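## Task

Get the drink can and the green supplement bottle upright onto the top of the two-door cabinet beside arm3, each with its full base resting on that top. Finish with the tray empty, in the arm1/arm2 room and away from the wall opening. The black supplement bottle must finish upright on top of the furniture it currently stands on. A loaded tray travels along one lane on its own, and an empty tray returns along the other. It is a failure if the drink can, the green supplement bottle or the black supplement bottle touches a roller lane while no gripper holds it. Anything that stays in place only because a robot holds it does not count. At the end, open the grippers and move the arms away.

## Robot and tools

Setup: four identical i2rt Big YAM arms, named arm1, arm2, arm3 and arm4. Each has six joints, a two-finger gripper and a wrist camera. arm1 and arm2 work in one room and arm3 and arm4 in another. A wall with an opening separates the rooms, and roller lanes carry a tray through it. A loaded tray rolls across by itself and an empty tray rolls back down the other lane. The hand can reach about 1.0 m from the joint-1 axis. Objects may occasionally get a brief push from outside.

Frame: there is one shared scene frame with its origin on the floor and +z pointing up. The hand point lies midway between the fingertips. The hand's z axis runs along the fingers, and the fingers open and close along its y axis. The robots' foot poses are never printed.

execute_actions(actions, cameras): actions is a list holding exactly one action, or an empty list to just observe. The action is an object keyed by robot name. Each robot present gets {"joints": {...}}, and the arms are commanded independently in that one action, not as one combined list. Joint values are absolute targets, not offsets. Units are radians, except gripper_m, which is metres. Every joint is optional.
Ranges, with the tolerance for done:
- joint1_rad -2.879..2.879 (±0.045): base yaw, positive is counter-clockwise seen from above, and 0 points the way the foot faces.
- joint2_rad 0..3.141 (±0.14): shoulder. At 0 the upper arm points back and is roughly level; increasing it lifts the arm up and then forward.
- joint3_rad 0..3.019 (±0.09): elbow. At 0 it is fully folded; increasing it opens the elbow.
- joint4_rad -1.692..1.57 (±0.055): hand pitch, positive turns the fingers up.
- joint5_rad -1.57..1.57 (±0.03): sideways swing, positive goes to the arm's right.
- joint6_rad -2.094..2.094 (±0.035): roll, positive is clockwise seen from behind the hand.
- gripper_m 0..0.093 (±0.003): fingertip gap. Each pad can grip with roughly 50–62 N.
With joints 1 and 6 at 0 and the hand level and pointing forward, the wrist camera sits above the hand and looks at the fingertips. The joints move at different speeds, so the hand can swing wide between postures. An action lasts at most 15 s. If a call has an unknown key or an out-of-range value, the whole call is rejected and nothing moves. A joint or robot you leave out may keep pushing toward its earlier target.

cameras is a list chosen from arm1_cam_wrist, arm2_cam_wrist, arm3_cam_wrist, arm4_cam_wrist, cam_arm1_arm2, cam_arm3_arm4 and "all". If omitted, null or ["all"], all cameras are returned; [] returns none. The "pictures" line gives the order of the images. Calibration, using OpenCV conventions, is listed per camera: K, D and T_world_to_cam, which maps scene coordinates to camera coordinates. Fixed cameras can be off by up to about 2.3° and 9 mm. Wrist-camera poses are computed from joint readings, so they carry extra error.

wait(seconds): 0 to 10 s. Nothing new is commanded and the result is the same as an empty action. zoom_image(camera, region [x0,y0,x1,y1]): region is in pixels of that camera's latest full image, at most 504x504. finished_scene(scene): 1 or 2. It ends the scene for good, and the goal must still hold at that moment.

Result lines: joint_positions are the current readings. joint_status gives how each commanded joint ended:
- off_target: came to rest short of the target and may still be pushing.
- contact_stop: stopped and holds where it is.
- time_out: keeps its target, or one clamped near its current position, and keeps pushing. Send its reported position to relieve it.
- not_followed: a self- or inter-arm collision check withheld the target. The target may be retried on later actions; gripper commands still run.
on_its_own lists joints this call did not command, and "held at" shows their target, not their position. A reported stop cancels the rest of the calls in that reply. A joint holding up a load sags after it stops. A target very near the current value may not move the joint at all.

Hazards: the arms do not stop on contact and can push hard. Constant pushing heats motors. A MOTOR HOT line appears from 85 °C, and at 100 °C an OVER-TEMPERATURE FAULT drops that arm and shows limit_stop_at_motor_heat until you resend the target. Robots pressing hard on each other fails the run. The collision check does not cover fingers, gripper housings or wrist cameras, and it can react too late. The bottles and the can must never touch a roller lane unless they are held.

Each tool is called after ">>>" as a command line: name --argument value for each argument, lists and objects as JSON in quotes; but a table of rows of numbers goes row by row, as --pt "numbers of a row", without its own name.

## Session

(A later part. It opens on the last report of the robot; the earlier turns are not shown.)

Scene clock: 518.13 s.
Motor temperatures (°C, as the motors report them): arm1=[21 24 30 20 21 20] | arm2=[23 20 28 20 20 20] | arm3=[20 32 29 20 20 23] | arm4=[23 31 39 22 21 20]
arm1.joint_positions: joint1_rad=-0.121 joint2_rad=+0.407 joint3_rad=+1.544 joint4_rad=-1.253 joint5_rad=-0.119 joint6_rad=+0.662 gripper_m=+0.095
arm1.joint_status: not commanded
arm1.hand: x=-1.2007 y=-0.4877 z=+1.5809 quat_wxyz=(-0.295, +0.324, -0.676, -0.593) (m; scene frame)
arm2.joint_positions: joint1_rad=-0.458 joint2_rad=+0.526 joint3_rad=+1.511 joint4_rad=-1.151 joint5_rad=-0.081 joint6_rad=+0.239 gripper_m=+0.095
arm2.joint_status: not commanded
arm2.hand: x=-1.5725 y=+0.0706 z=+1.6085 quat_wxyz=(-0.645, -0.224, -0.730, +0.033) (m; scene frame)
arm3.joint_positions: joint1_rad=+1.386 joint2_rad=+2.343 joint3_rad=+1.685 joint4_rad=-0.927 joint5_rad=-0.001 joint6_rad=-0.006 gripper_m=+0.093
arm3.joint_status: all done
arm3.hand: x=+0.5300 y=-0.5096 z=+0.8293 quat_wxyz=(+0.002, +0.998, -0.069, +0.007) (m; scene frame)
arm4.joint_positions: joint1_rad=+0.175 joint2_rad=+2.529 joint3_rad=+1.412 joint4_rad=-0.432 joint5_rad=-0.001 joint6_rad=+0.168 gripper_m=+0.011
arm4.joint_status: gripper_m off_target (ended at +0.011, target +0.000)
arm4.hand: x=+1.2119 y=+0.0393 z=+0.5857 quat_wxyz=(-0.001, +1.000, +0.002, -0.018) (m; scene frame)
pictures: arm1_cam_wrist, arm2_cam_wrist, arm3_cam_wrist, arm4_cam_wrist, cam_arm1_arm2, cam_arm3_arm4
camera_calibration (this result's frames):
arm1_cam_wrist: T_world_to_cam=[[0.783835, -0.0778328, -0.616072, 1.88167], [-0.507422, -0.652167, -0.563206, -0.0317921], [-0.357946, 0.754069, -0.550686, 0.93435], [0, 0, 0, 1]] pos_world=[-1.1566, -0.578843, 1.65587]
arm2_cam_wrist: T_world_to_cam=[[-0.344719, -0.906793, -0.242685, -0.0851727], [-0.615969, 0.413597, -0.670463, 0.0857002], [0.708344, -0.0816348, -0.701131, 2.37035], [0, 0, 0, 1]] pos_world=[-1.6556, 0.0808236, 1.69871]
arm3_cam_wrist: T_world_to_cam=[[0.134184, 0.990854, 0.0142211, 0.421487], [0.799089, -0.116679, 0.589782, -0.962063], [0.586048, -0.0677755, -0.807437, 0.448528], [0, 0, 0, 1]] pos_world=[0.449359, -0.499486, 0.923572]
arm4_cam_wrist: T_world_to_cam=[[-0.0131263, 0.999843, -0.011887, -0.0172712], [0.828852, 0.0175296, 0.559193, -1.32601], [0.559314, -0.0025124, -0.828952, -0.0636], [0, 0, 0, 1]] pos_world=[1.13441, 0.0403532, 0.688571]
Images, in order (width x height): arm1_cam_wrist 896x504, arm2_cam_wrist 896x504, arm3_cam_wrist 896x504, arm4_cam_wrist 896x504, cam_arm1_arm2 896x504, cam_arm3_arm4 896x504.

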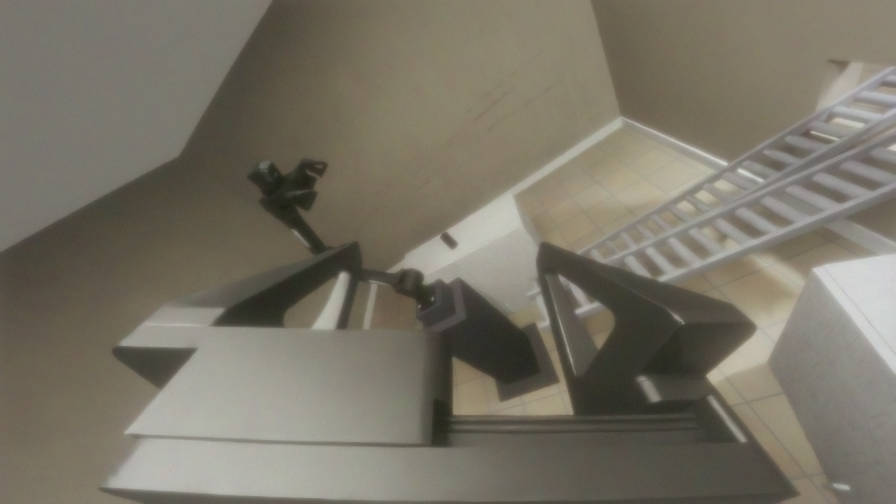

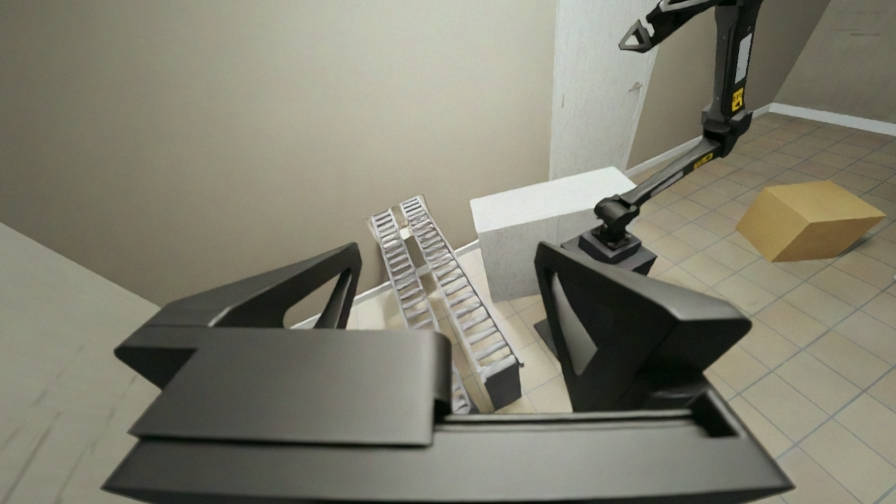

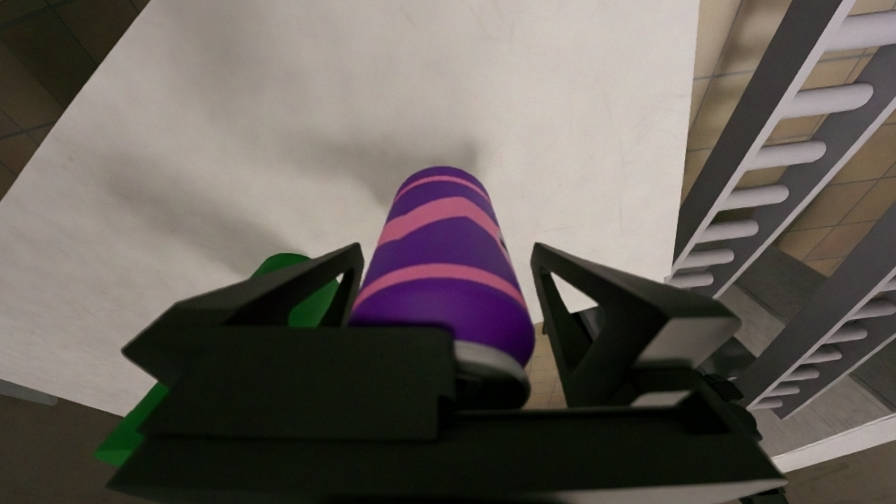

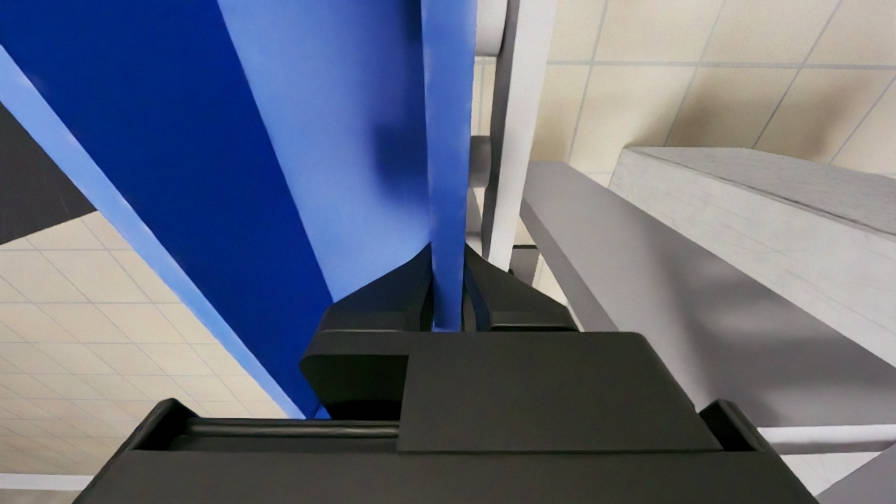

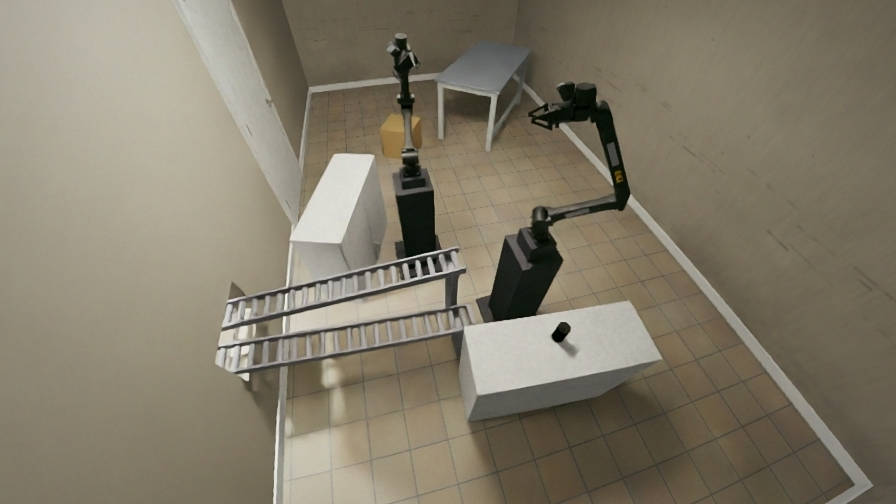

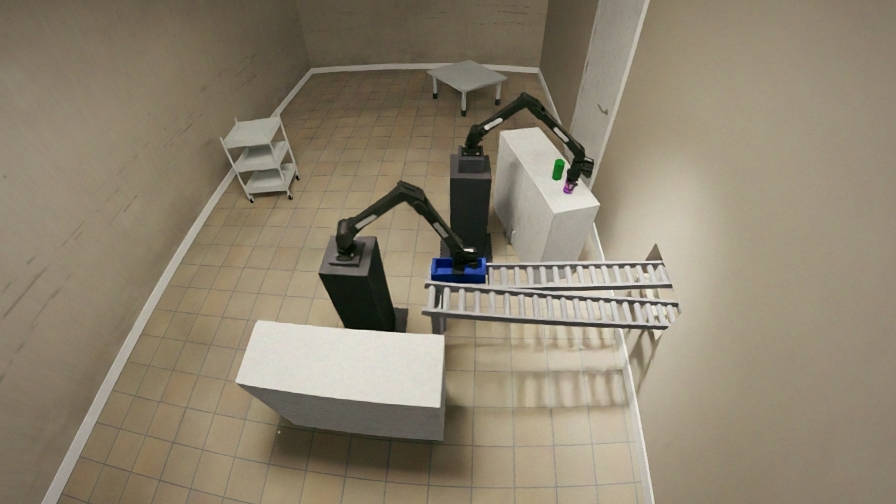

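>>> execute_actions --actions '[{"arm3":{"joints":{"joint2_rad":2.05,"joint4_rad":-1.2}},"arm4":{"joints":{"joint2_rad":2.04,"joint4_rad":-1.035}}}]' --cameras '["arm3_cam_wrist","arm4_cam_wrist","cam_arm3_arm4"]'

Scene clock: 575.70 s.
Motor temperatures (°C, as the motors report them): arm1=[21 24 30 20 21 20] | arm2=[23 20 28 20 20 20] | arm3=[20 32 29 20 20 23] | arm4=[23 32 39 22 21 20]
arm1.joint_positions: joint1_rad=-0.121 joint2_rad=+0.407 joint3_rad=+1.544 joint4_rad=-1.253 joint5_rad=-0.119 joint6_rad=+0.662 gripper_m=+0.095
arm1.joint_status: not commanded
arm1.hand: x=-1.2007 y=-0.4877 z=+1.5809 quat_wxyz=(-0.295, +0.324, -0.676, -0.593) (m; scene frame)
arm2.joint_positions: joint1_rad=-0.458 joint2_rad=+0.526 joint3_rad=+1.511 joint4_rad=-1.151 joint5_rad=-0.081 joint6_rad=+0.239 gripper_m=+0.095
arm2.joint_status: not commanded
arm2.hand: x=-1.5725 y=+0.0706 z=+1.6085 quat_wxyz=(-0.645, -0.224, -0.730, +0.033) (m; scene frame)
arm3.joint_positions: joint1_rad=+1.386 joint2_rad=+2.056 joint3_rad=+1.678 joint4_rad=-1.193 joint5_rad=-0.001 joint6_rad=-0.006 gripper_m=+0.093
arm3.joint_status: all done
arm3.hand: x=+0.5497 y=-0.5122 z=+1.0018 quat_wxyz=(+0.001, +0.998, -0.069, +0.000) (m; scene frame)
arm4.joint_positions: joint1_rad=+0.175 joint2_rad=+2.040 joint3_rad=+1.416 joint4_rad=-1.028 joint5_rad=+0.002 joint6_rad=+0.169 gripper_m=+0.011
arm4.joint_status: all done
arm4.hand: x=+1.2154 y=+0.0379 z=+0.8516 quat_wxyz=(-0.011, +0.999, +0.001, +0.033) (m; scene frame)
pictures: arm3_cam_wrist, arm4_cam_wrist, cam_arm3_arm4
camera_calibration (this result's frames):
arm3_cam_wrist: T_world_to_cam=[[0.134417, 0.990821, 0.0143456, 0.418669], [0.807682, -0.117936, 0.577703, -1.07306], [0.574092, -0.0660664, -0.816121, 0.592189], [0, 0, 0, 1]] pos_world=[0.470448, -0.502256, 1.0972]
arm4_cam_wrist: T_world_to_cam=[[-0.010929, 0.999915, 0.00711489, -0.031525], [0.768489, 0.0038467, 0.639852, -1.47233], [0.63977, 0.0124607, -0.768465, 0.00501317], [0, 0, 0, 1]] pos_world=[1.12792, 0.0371235, 0.946149]
Images, in order (width x height): arm3_cam_wrist 896x504, arm4_cam_wrist 896x504, cam_arm3_arm4 896x504.

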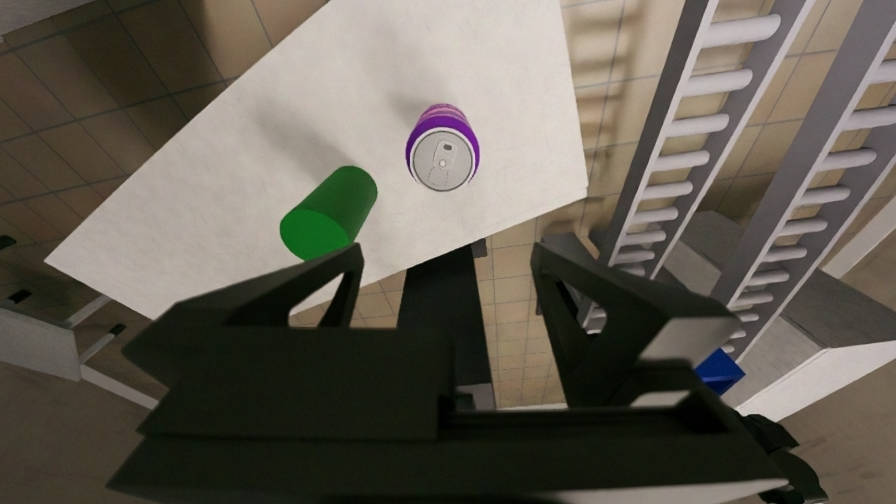

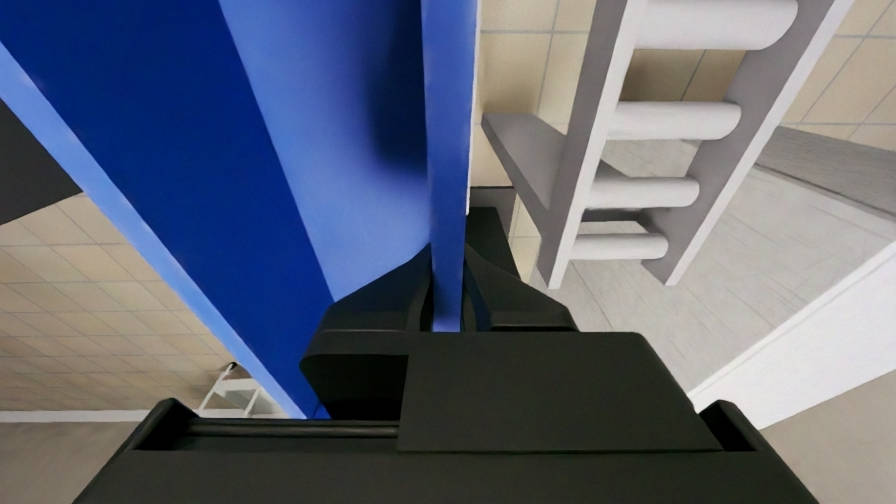

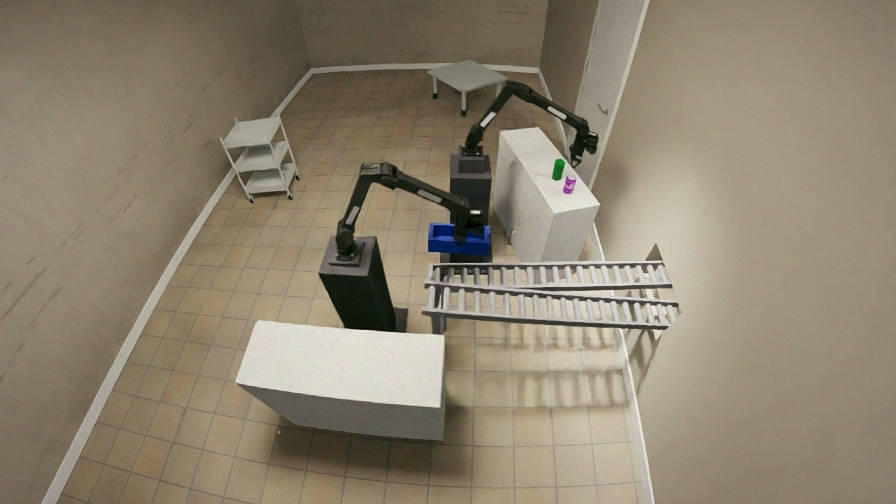

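>>> zoom_image --camera "arm4_cam_wrist" --region '[500, 100, 800, 300]'

Region (500, 100, 800, 300) of arm4_cam_wrist's 896x504 image, scaled by 1.680, with more detail than that image has.

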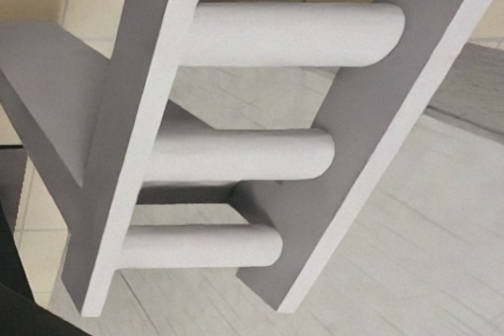

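>>> execute_actions --actions '[{"arm3":{"joints":{"joint2_rad":1.85,"joint4_rad":-1.4}},"arm4":{"joints":{"joint1_rad":-0.315,"joint2_rad":2.115,"joint4_rad":-0.962,"joint6_rad":-0.34}}}]' --cameras '["arm4_cam_wrist","cam_arm3_arm4"]'

Scene clock: 620.23 s.
Motor temperatures (°C, as the motors report them): arm1=[21 24 30 20 21 20] | arm2=[23 20 28 20 20 20] | arm3=[20 32 30 20 20 23] | arm4=[23 31 41 22 21 20]
arm1.joint_positions: joint1_rad=-0.121 joint2_rad=+0.407 joint3_rad=+1.544 joint4_rad=-1.253 joint5_rad=-0.119 joint6_rad=+0.662 gripper_m=+0.095
arm1.joint_status: not commanded
arm1.hand: x=-1.2007 y=-0.4877 z=+1.5809 quat_wxyz=(-0.295, +0.324, -0.676, -0.593) (m; scene frame)
arm2.joint_positions: joint1_rad=-0.458 joint2_rad=+0.526 joint3_rad=+1.511 joint4_rad=-1.151 joint5_rad=-0.081 joint6_rad=+0.239 gripper_m=+0.095
arm2.joint_status: not commanded
arm2.hand: x=-1.5725 y=+0.0706 z=+1.6085 quat_wxyz=(-0.645, -0.224, -0.730, +0.033) (m; scene frame)
arm3.joint_positions: joint1_rad=+1.386 joint2_rad=+1.850 joint3_rad=+1.678 joint4_rad=-1.394 joint5_rad=-0.001 joint6_rad=-0.006 gripper_m=+0.093
arm3.joint_status: all done
arm3.hand: x=+0.5938 y=-0.5184 z=+1.1194 quat_wxyz=(+0.001, +0.998, -0.069, -0.003) (m; scene frame)
arm4.joint_positions: joint1_rad=-0.307 joint2_rad=+2.123 joint3_rad=+1.416 joint4_rad=-0.962 joint5_rad=+0.003 joint6_rad=-0.329 gripper_m=+0.011
arm4.joint_status: all done
arm4.hand: x=+1.2321 y=+0.2976 z=+0.8079 quat_wxyz=(+0.011, +0.999, +0.010, +0.040) (m; scene frame)
pictures: arm4_cam_wrist, cam_arm3_arm4
camera_calibration (this result's frames):
arm4_cam_wrist: T_world_to_cam=[[-0.0258486, 0.998977, -0.0370933, -0.236363], [0.758723, 0.0437651, 0.649941, -1.46631], [0.6509, -0.0113435, -0.759079, -0.0567042], [0, 0, 0, 1]] pos_world=[1.14332, 0.299652, 0.901203]
Images, in order (width x height): arm4_cam_wrist 896x504, cam_arm3_arm4 896x504.

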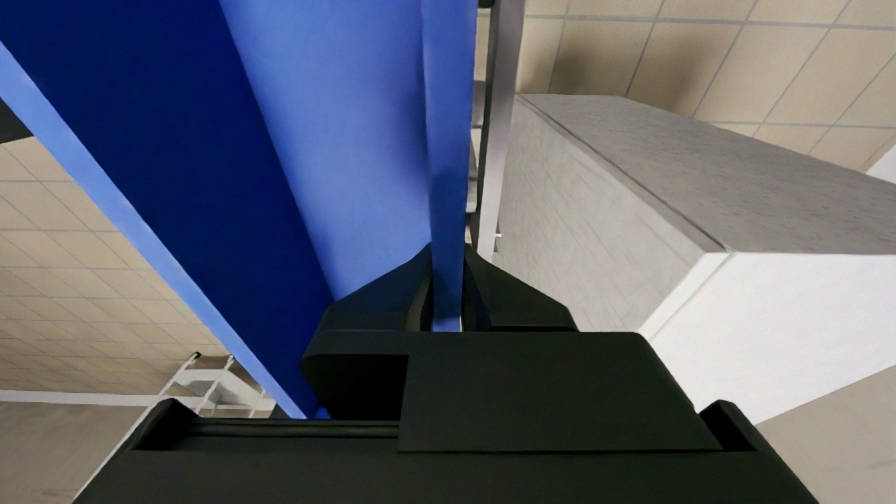

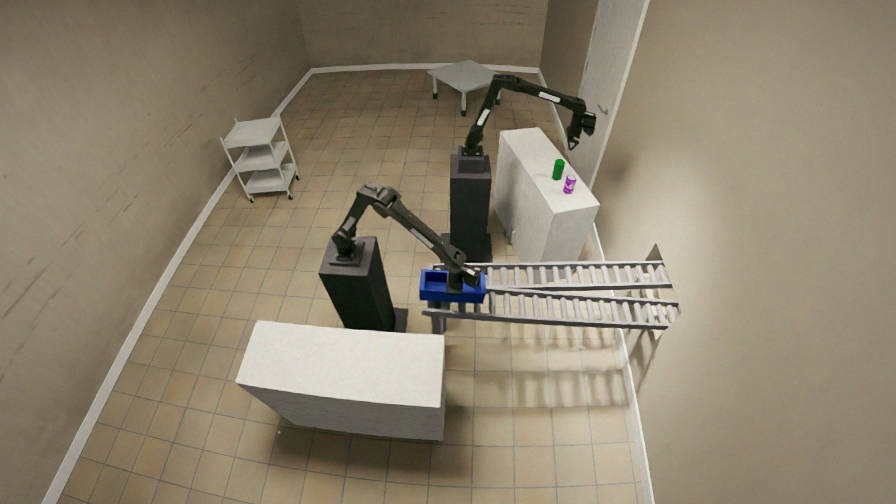

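>>> zoom_image --camera "arm4_cam_wrist" --region '[400, 0, 600, 270]'

>>> zoom_image --camera "cam_arm3_arm4" --region '[390, 230, 560, 350]'

Region (400, 0, 600, 270) of arm4_cam_wrist's 896x504 image, scaled by 1.867, with more detail than that image has; it fills the left 373 columns of this view, and the rest is white.

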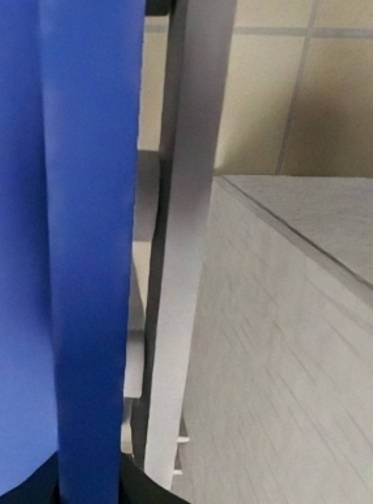

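Region (390, 230, 560, 350) of cam_arm3_arm4's 896x504 image, scaled by 2.965, with more detail than that image has; it fills the top 356 rows of this view, and the rest is white.

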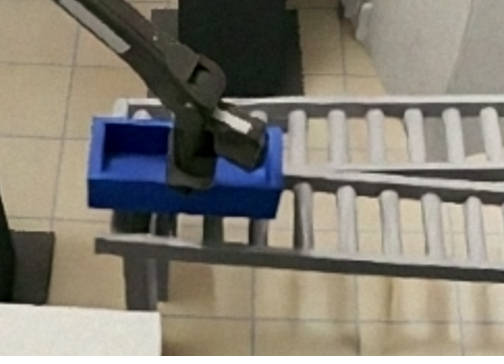

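>>> execute_actions --actions '[{"arm4":{"joints":{"joint1_rad":-0.33,"joint2_rad":2.208,"joint4_rad":-0.876}}}]' --cameras '["arm4_cam_wrist","cam_arm3_arm4"]'

Scene clock: 650.63 s.
Motor temperatures (°C, as the motors report them): arm1=[21 24 29 20 21 20] | arm2=[23 20 28 20 20 20] | arm3=[20 31 31 20 20 23] | arm4=[23 32 40 22 21 20]
arm1.joint_positions: joint1_rad=-0.121 joint2_rad=+0.407 joint3_rad=+1.544 joint4_rad=-1.253 joint5_rad=-0.119 joint6_rad=+0.662 gripper_m=+0.095
arm1.joint_status: not commanded
arm1.hand: x=-1.2007 y=-0.4877 z=+1.5809 quat_wxyz=(-0.295, +0.324, -0.676, -0.593) (m; scene frame)
arm2.joint_positions: joint1_rad=-0.458 joint2_rad=+0.526 joint3_rad=+1.511 joint4_rad=-1.151 joint5_rad=-0.081 joint6_rad=+0.239 gripper_m=+0.095
arm2.joint_status: not commanded
arm2.hand: x=-1.5725 y=+0.0706 z=+1.6085 quat_wxyz=(-0.645, -0.224, -0.730, +0.033) (m; scene frame)
arm3.joint_positions: joint1_rad=+1.386 joint2_rad=+1.850 joint3_rad=+1.678 joint4_rad=-1.394 joint5_rad=-0.001 joint6_rad=-0.006 gripper_m=+0.093
arm3.joint_status: not commanded
arm3.hand: x=+0.5938 y=-0.5184 z=+1.1194 quat_wxyz=(+0.001, +0.998, -0.069, -0.003) (m; scene frame)
arm4.joint_positions: joint1_rad=-0.320 joint2_rad=+2.217 joint3_rad=+1.416 joint4_rad=-0.880 joint5_rad=+0.003 joint6_rad=-0.331 gripper_m=+0.011
arm4.joint_status: all done
arm4.hand: x=+1.2354 y=+0.3043 z=+0.7568 quat_wxyz=(+0.013, +0.999, +0.004, +0.045) (m; scene frame)
pictures: arm4_cam_wrist, cam_arm3_arm4
camera_calibration (this result's frames):
arm4_cam_wrist: T_world_to_cam=[[-0.0135648, 0.999049, -0.041442, -0.256721], [0.751692, 0.0375196, 0.658446, -1.43167], [0.659375, -0.0222199, -0.751486, -0.110446], [0, 0, 0, 1]] pos_world=[1.14551, 0.307738, 0.849039]
Images, in order (width x height): arm4_cam_wrist 896x504, cam_arm3_arm4 896x504.

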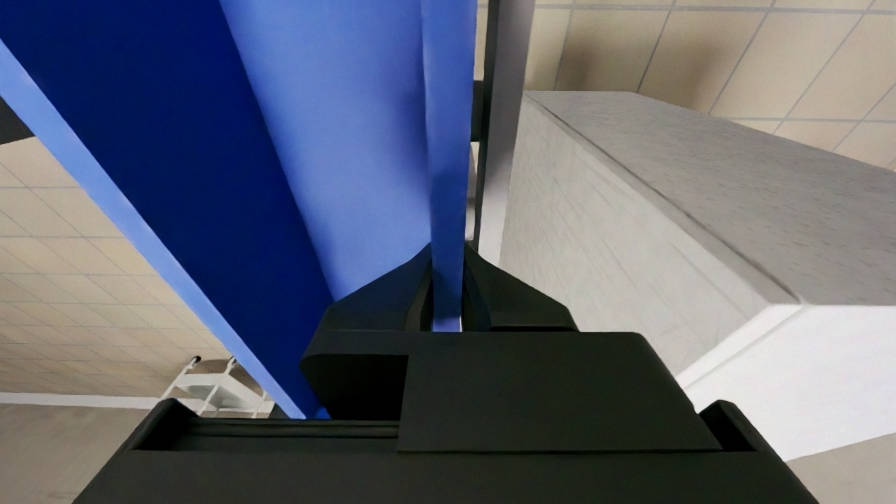

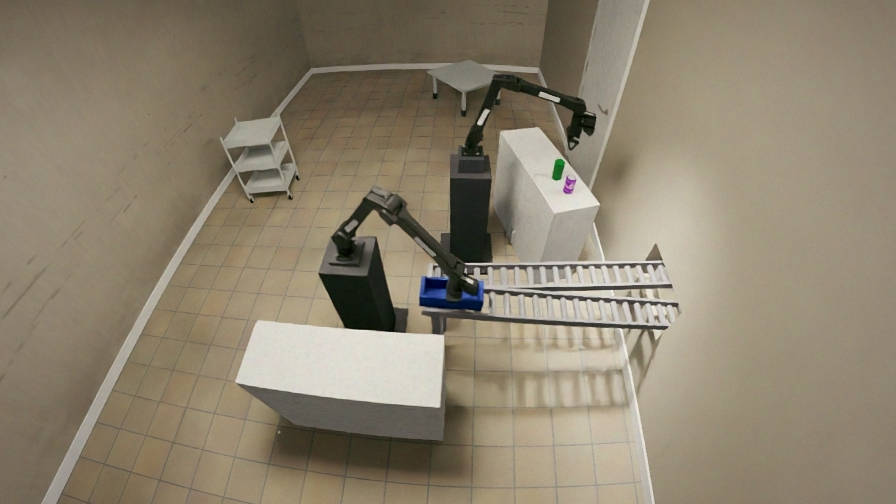

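>>> zoom_image --camera "cam_arm3_arm4" --region '[400, 250, 530, 340]'

>>> zoom_image --camera "arm4_cam_wrist" --region '[400, 0, 600, 270]'

Region (400, 250, 530, 340) of cam_arm3_arm4's 896x504 image, scaled by 3.877, with more detail than that image has; it fills the top 349 rows of this view, and the rest is white.

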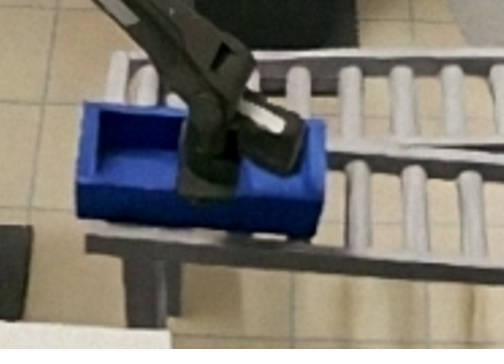

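Region (400, 0, 600, 270) of arm4_cam_wrist's 896x504 image, scaled by 1.867, with more detail than that image has; it fills the left 373 columns of this view, and the rest is white.

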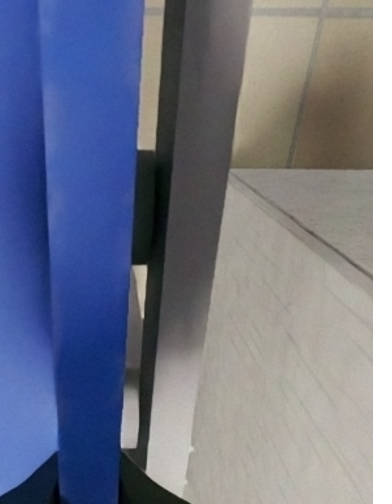

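>>> zoom_image --camera "cam_arm3_arm4" --region '[415, 285, 505, 330]'

Region (415, 285, 505, 330) of cam_arm3_arm4's 896x504 image, scaled by 5.600, with more detail than that image has.

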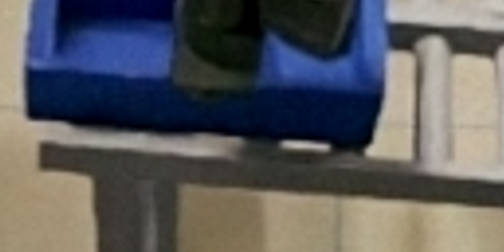

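>>> execute_actions --actions '[{"arm4":{"joints":{"gripper_m":0.035}}}]' --cameras '[]'

>>> execute_actions --actions '[{"arm4":{"joints":{"joint2_rad":2.03,"joint4_rad":-1.04}}}]' --cameras '["arm4_cam_wrist","cam_arm3_arm4"]'

Scene clock: 710.80 s.
Motor temperatures (°C, as the motors report them): arm1=[21 24 29 20 21 20] | arm2=[23 20 28 20 20 20] | arm3=[20 31 32 20 20 23] | arm4=[23 32 39 22 21 20]
arm1.joint_positions: joint1_rad=-0.121 joint2_rad=+0.407 joint3_rad=+1.544 joint4_rad=-1.253 joint5_rad=-0.119 joint6_rad=+0.662 gripper_m=+0.095
arm1.joint_status: not commanded
arm1.hand: x=-1.2007 y=-0.4877 z=+1.5809 quat_wxyz=(-0.295, +0.324, -0.676, -0.593) (m; scene frame)
arm2.joint_positions: joint1_rad=-0.458 joint2_rad=+0.526 joint3_rad=+1.511 joint4_rad=-1.151 joint5_rad=-0.081 joint6_rad=+0.239 gripper_m=+0.095
arm2.joint_status: not commanded
arm2.hand: x=-1.5725 y=+0.0706 z=+1.6085 quat_wxyz=(-0.645, -0.224, -0.730, +0.033) (m; scene frame)
arm3.joint_positions: joint1_rad=+1.386 joint2_rad=+1.850 joint3_rad=+1.678 joint4_rad=-1.394 joint5_rad=-0.001 joint6_rad=-0.006 gripper_m=+0.093
arm3.joint_status: not commanded
arm3.hand: x=+0.5938 y=-0.5184 z=+1.1194 quat_wxyz=(+0.001, +0.998, -0.069, -0.003) (m; scene frame)
arm4.joint_positions: joint1_rad=-0.320 joint2_rad=+2.217 joint3_rad=+1.416 joint4_rad=-0.880 joint5_rad=+0.002 joint6_rad=-0.331 gripper_m=+0.035
arm4.joint_status: all done
arm4.hand: x=+1.2353 y=+0.3041 z=+0.7568 quat_wxyz=(+0.014, +0.999, +0.004, +0.045) (m; scene frame)
pictures: none
No camera images: the call's "cameras" was empty. Leave "cameras" out to get every camera's image.

Scene clock: 711.90 s.
Motor temperatures (°C, as the motors report them): arm1=[21 24 29 20 21 20] | arm2=[23 20 28 20 20 20] | arm3=[20 31 32 20 20 23] | arm4=[23 32 39 22 21 20]
arm1.joint_positions: joint1_rad=-0.121 joint2_rad=+0.407 joint3_rad=+1.544 joint4_rad=-1.253 joint5_rad=-0.119 joint6_rad=+0.662 gripper_m=+0.095
arm1.joint_status: not commanded
arm1.hand: x=-1.2007 y=-0.4877 z=+1.5809 quat_wxyz=(-0.295, +0.324, -0.676, -0.593) (m; scene frame)
arm2.joint_positions: joint1_rad=-0.458 joint2_rad=+0.526 joint3_rad=+1.511 joint4_rad=-1.151 joint5_rad=-0.081 joint6_rad=+0.239 gripper_m=+0.095
arm2.joint_status: not commanded
arm2.hand: x=-1.5725 y=+0.0706 z=+1.6085 quat_wxyz=(-0.645, -0.224, -0.730, +0.033) (m; scene frame)
arm3.joint_positions: joint1_rad=+1.386 joint2_rad=+1.850 joint3_rad=+1.678 joint4_rad=-1.394 joint5_rad=-0.001 joint6_rad=-0.006 gripper_m=+0.093
arm3.joint_status: not commanded
arm3.hand: x=+0.5938 y=-0.5184 z=+1.1194 quat_wxyz=(+0.001, +0.998, -0.069, -0.003) (m; scene frame)
arm4.joint_positions: joint1_rad=-0.320 joint2_rad=+2.008 joint3_rad=+1.416 joint4_rad=-1.033 joint5_rad=+0.002 joint6_rad=-0.331 gripper_m=+0.035
arm4.joint_status: all done
arm4.hand: x=+1.2326 y=+0.3049 z=+0.8700 quat_wxyz=(+0.005, +1.000, +0.004, +0.018) (m; scene frame)
pictures: arm4_cam_wrist, cam_arm3_arm4
camera_calibration (this result's frames):
arm4_cam_wrist: T_world_to_cam=[[-0.0153167, 0.999602, -0.0236769, -0.266141], [0.786308, 0.026669, 0.617259, -1.50762], [0.617645, -0.00916296, -0.786403, 0.0542923], [0, 0, 0, 1]] pos_world=[1.14784, 0.306739, 0.966984]
Images, in order (width x height): arm4_cam_wrist 896x504, cam_arm3_arm4 896x504.

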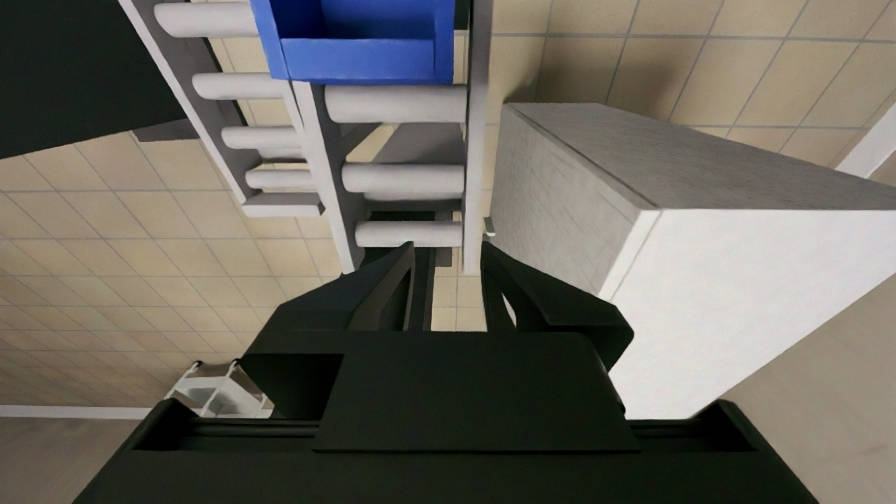

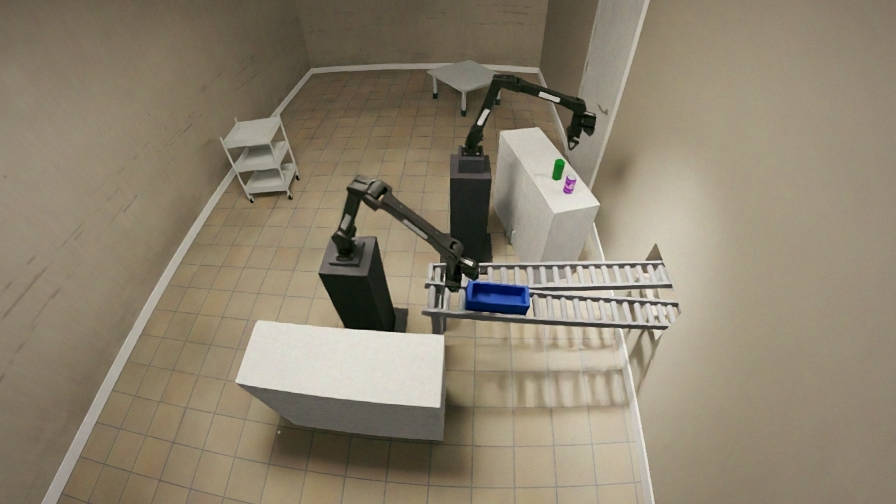

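The tray is rolling down the return lane. Waiting for it to arrive.

>>> wait --seconds 10

Scene clock: 723.13 s.
Motor temperatures (°C, as the motors report them): arm1=[21 24 29 20 21 20] | arm2=[23 20 28 20 20 20] | arm3=[20 31 32 20 20 23] | arm4=[23 32 40 22 21 20]
arm1.joint_positions: joint1_rad=-0.121 joint2_rad=+0.407 joint3_rad=+1.544 joint4_rad=-1.253 joint5_rad=-0.119 joint6_rad=+0.662 gripper_m=+0.095
arm1.joint_status: not commanded
arm1.hand: x=-1.2007 y=-0.4877 z=+1.5809 quat_wxyz=(-0.295, +0.324, -0.676, -0.593) (m; scene frame)
arm2.joint_positions: joint1_rad=-0.458 joint2_rad=+0.526 joint3_rad=+1.511 joint4_rad=-1.151 joint5_rad=-0.081 joint6_rad=+0.239 gripper_m=+0.095
arm2.joint_status: not commanded
arm2.hand: x=-1.5725 y=+0.0706 z=+1.6085 quat_wxyz=(-0.645, -0.224, -0.730, +0.033) (m; scene frame)
arm3.joint_positions: joint1_rad=+1.386 joint2_rad=+1.850 joint3_rad=+1.678 joint4_rad=-1.394 joint5_rad=-0.001 joint6_rad=-0.006 gripper_m=+0.093
arm3.joint_status: not commanded
arm3.hand: x=+0.5938 y=-0.5184 z=+1.1194 quat_wxyz=(+0.001, +0.998, -0.069, -0.003) (m; scene frame)
arm4.joint_positions: joint1_rad=-0.320 joint2_rad=+2.008 joint3_rad=+1.416 joint4_rad=-1.033 joint5_rad=+0.002 joint6_rad=-0.331 gripper_m=+0.035
arm4.joint_status: all done
arm4.hand: x=+1.2326 y=+0.3049 z=+0.8700 quat_wxyz=(+0.005, +1.000, +0.004, +0.018) (m; scene frame)
wait: 10.00 s; at rest from the start
pictures: arm1_cam_wrist, arm2_cam_wrist, arm3_cam_wrist, arm4_cam_wrist, cam_arm1_arm2, cam_arm3_arm4
camera_calibration (this result's frames):
arm1_cam_wrist: T_world_to_cam=[[0.783835, -0.0778328, -0.616072, 1.88167], [-0.507422, -0.652167, -0.563206, -0.0317921], [-0.357946, 0.754069, -0.550686, 0.93435], [0, 0, 0, 1]] pos_world=[-1.1566, -0.578843, 1.65587]
arm2_cam_wrist: T_world_to_cam=[[-0.344719, -0.906793, -0.242685, -0.0851727], [-0.615969, 0.413597, -0.670463, 0.0857002], [0.708344, -0.0816348, -0.701131, 2.37035], [0, 0, 0, 1]] pos_world=[-1.6556, 0.0808236, 1.69871]
arm3_cam_wrist: T_world_to_cam=[[0.134501, 0.990809, 0.0143894, 0.417065], [0.810723, -0.118381, 0.573336, -1.17447], [0.569769, -0.0654484, -0.819194, 0.668756], [0, 0, 0, 1]] pos_world=[0.51504, -0.508498, 1.21521]
arm4_cam_wrist: T_world_to_cam=[[-0.0153167, 0.999602, -0.0236769, -0.266141], [0.786308, 0.026669, 0.617259, -1.50762], [0.617645, -0.00916296, -0.786403, 0.0542923], [0, 0, 0, 1]] pos_world=[1.14784, 0.306739, 0.966984]
Images, in order (width x height): arm1_cam_wrist 896x504, arm2_cam_wrist 896x504, arm3_cam_wrist 896x504, arm4_cam_wrist 896x504, cam_arm1_arm2 896x504, cam_arm3_arm4 896x504.

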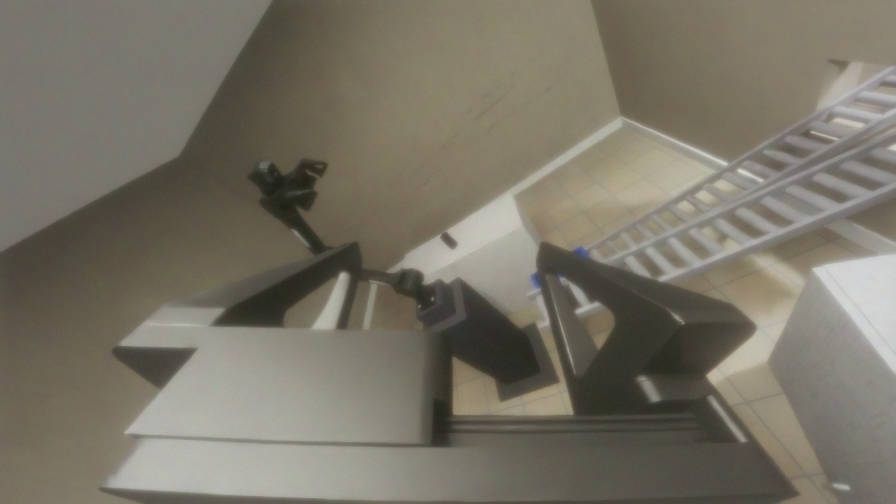

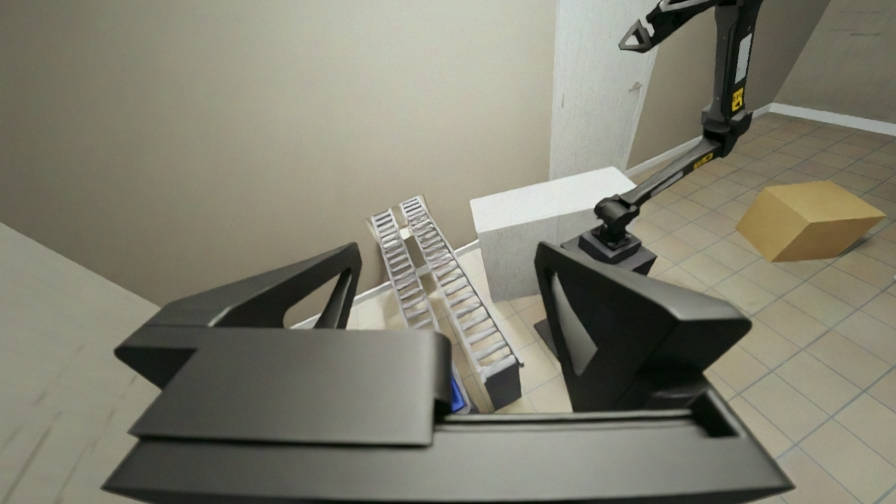

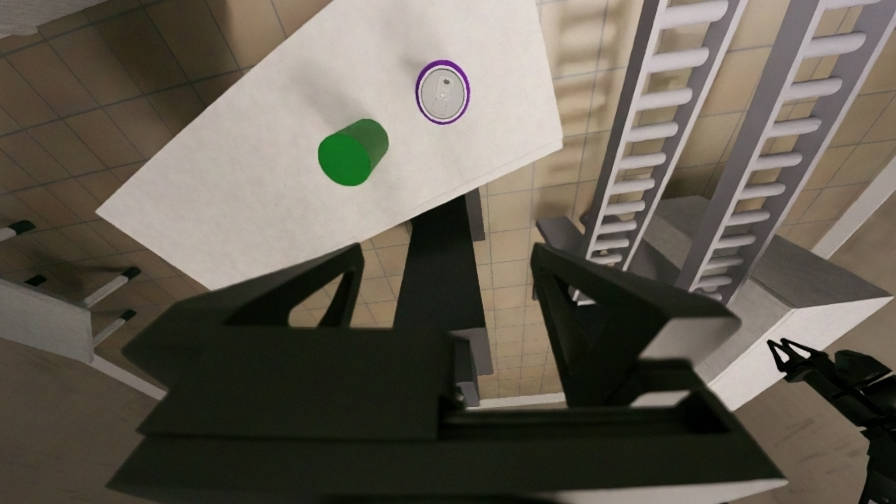

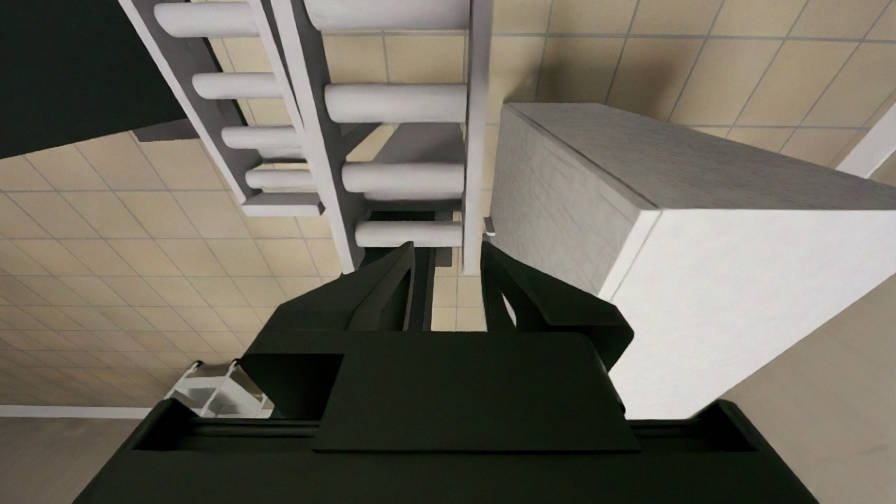

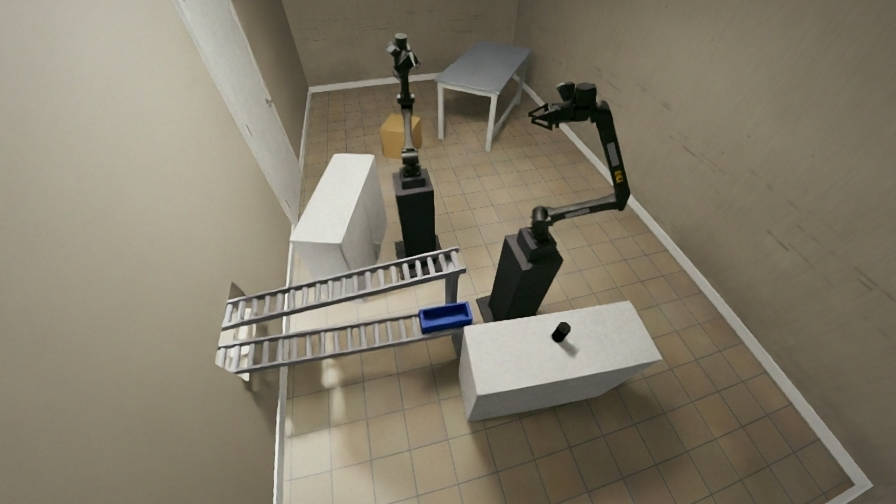

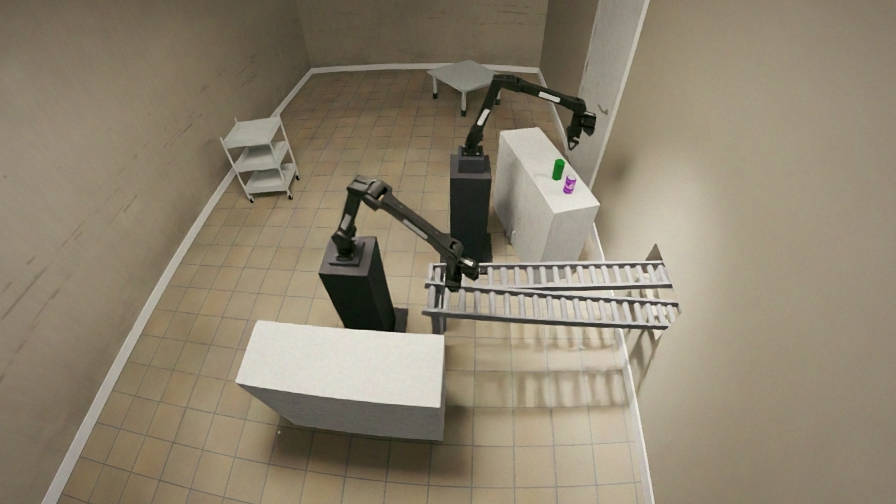

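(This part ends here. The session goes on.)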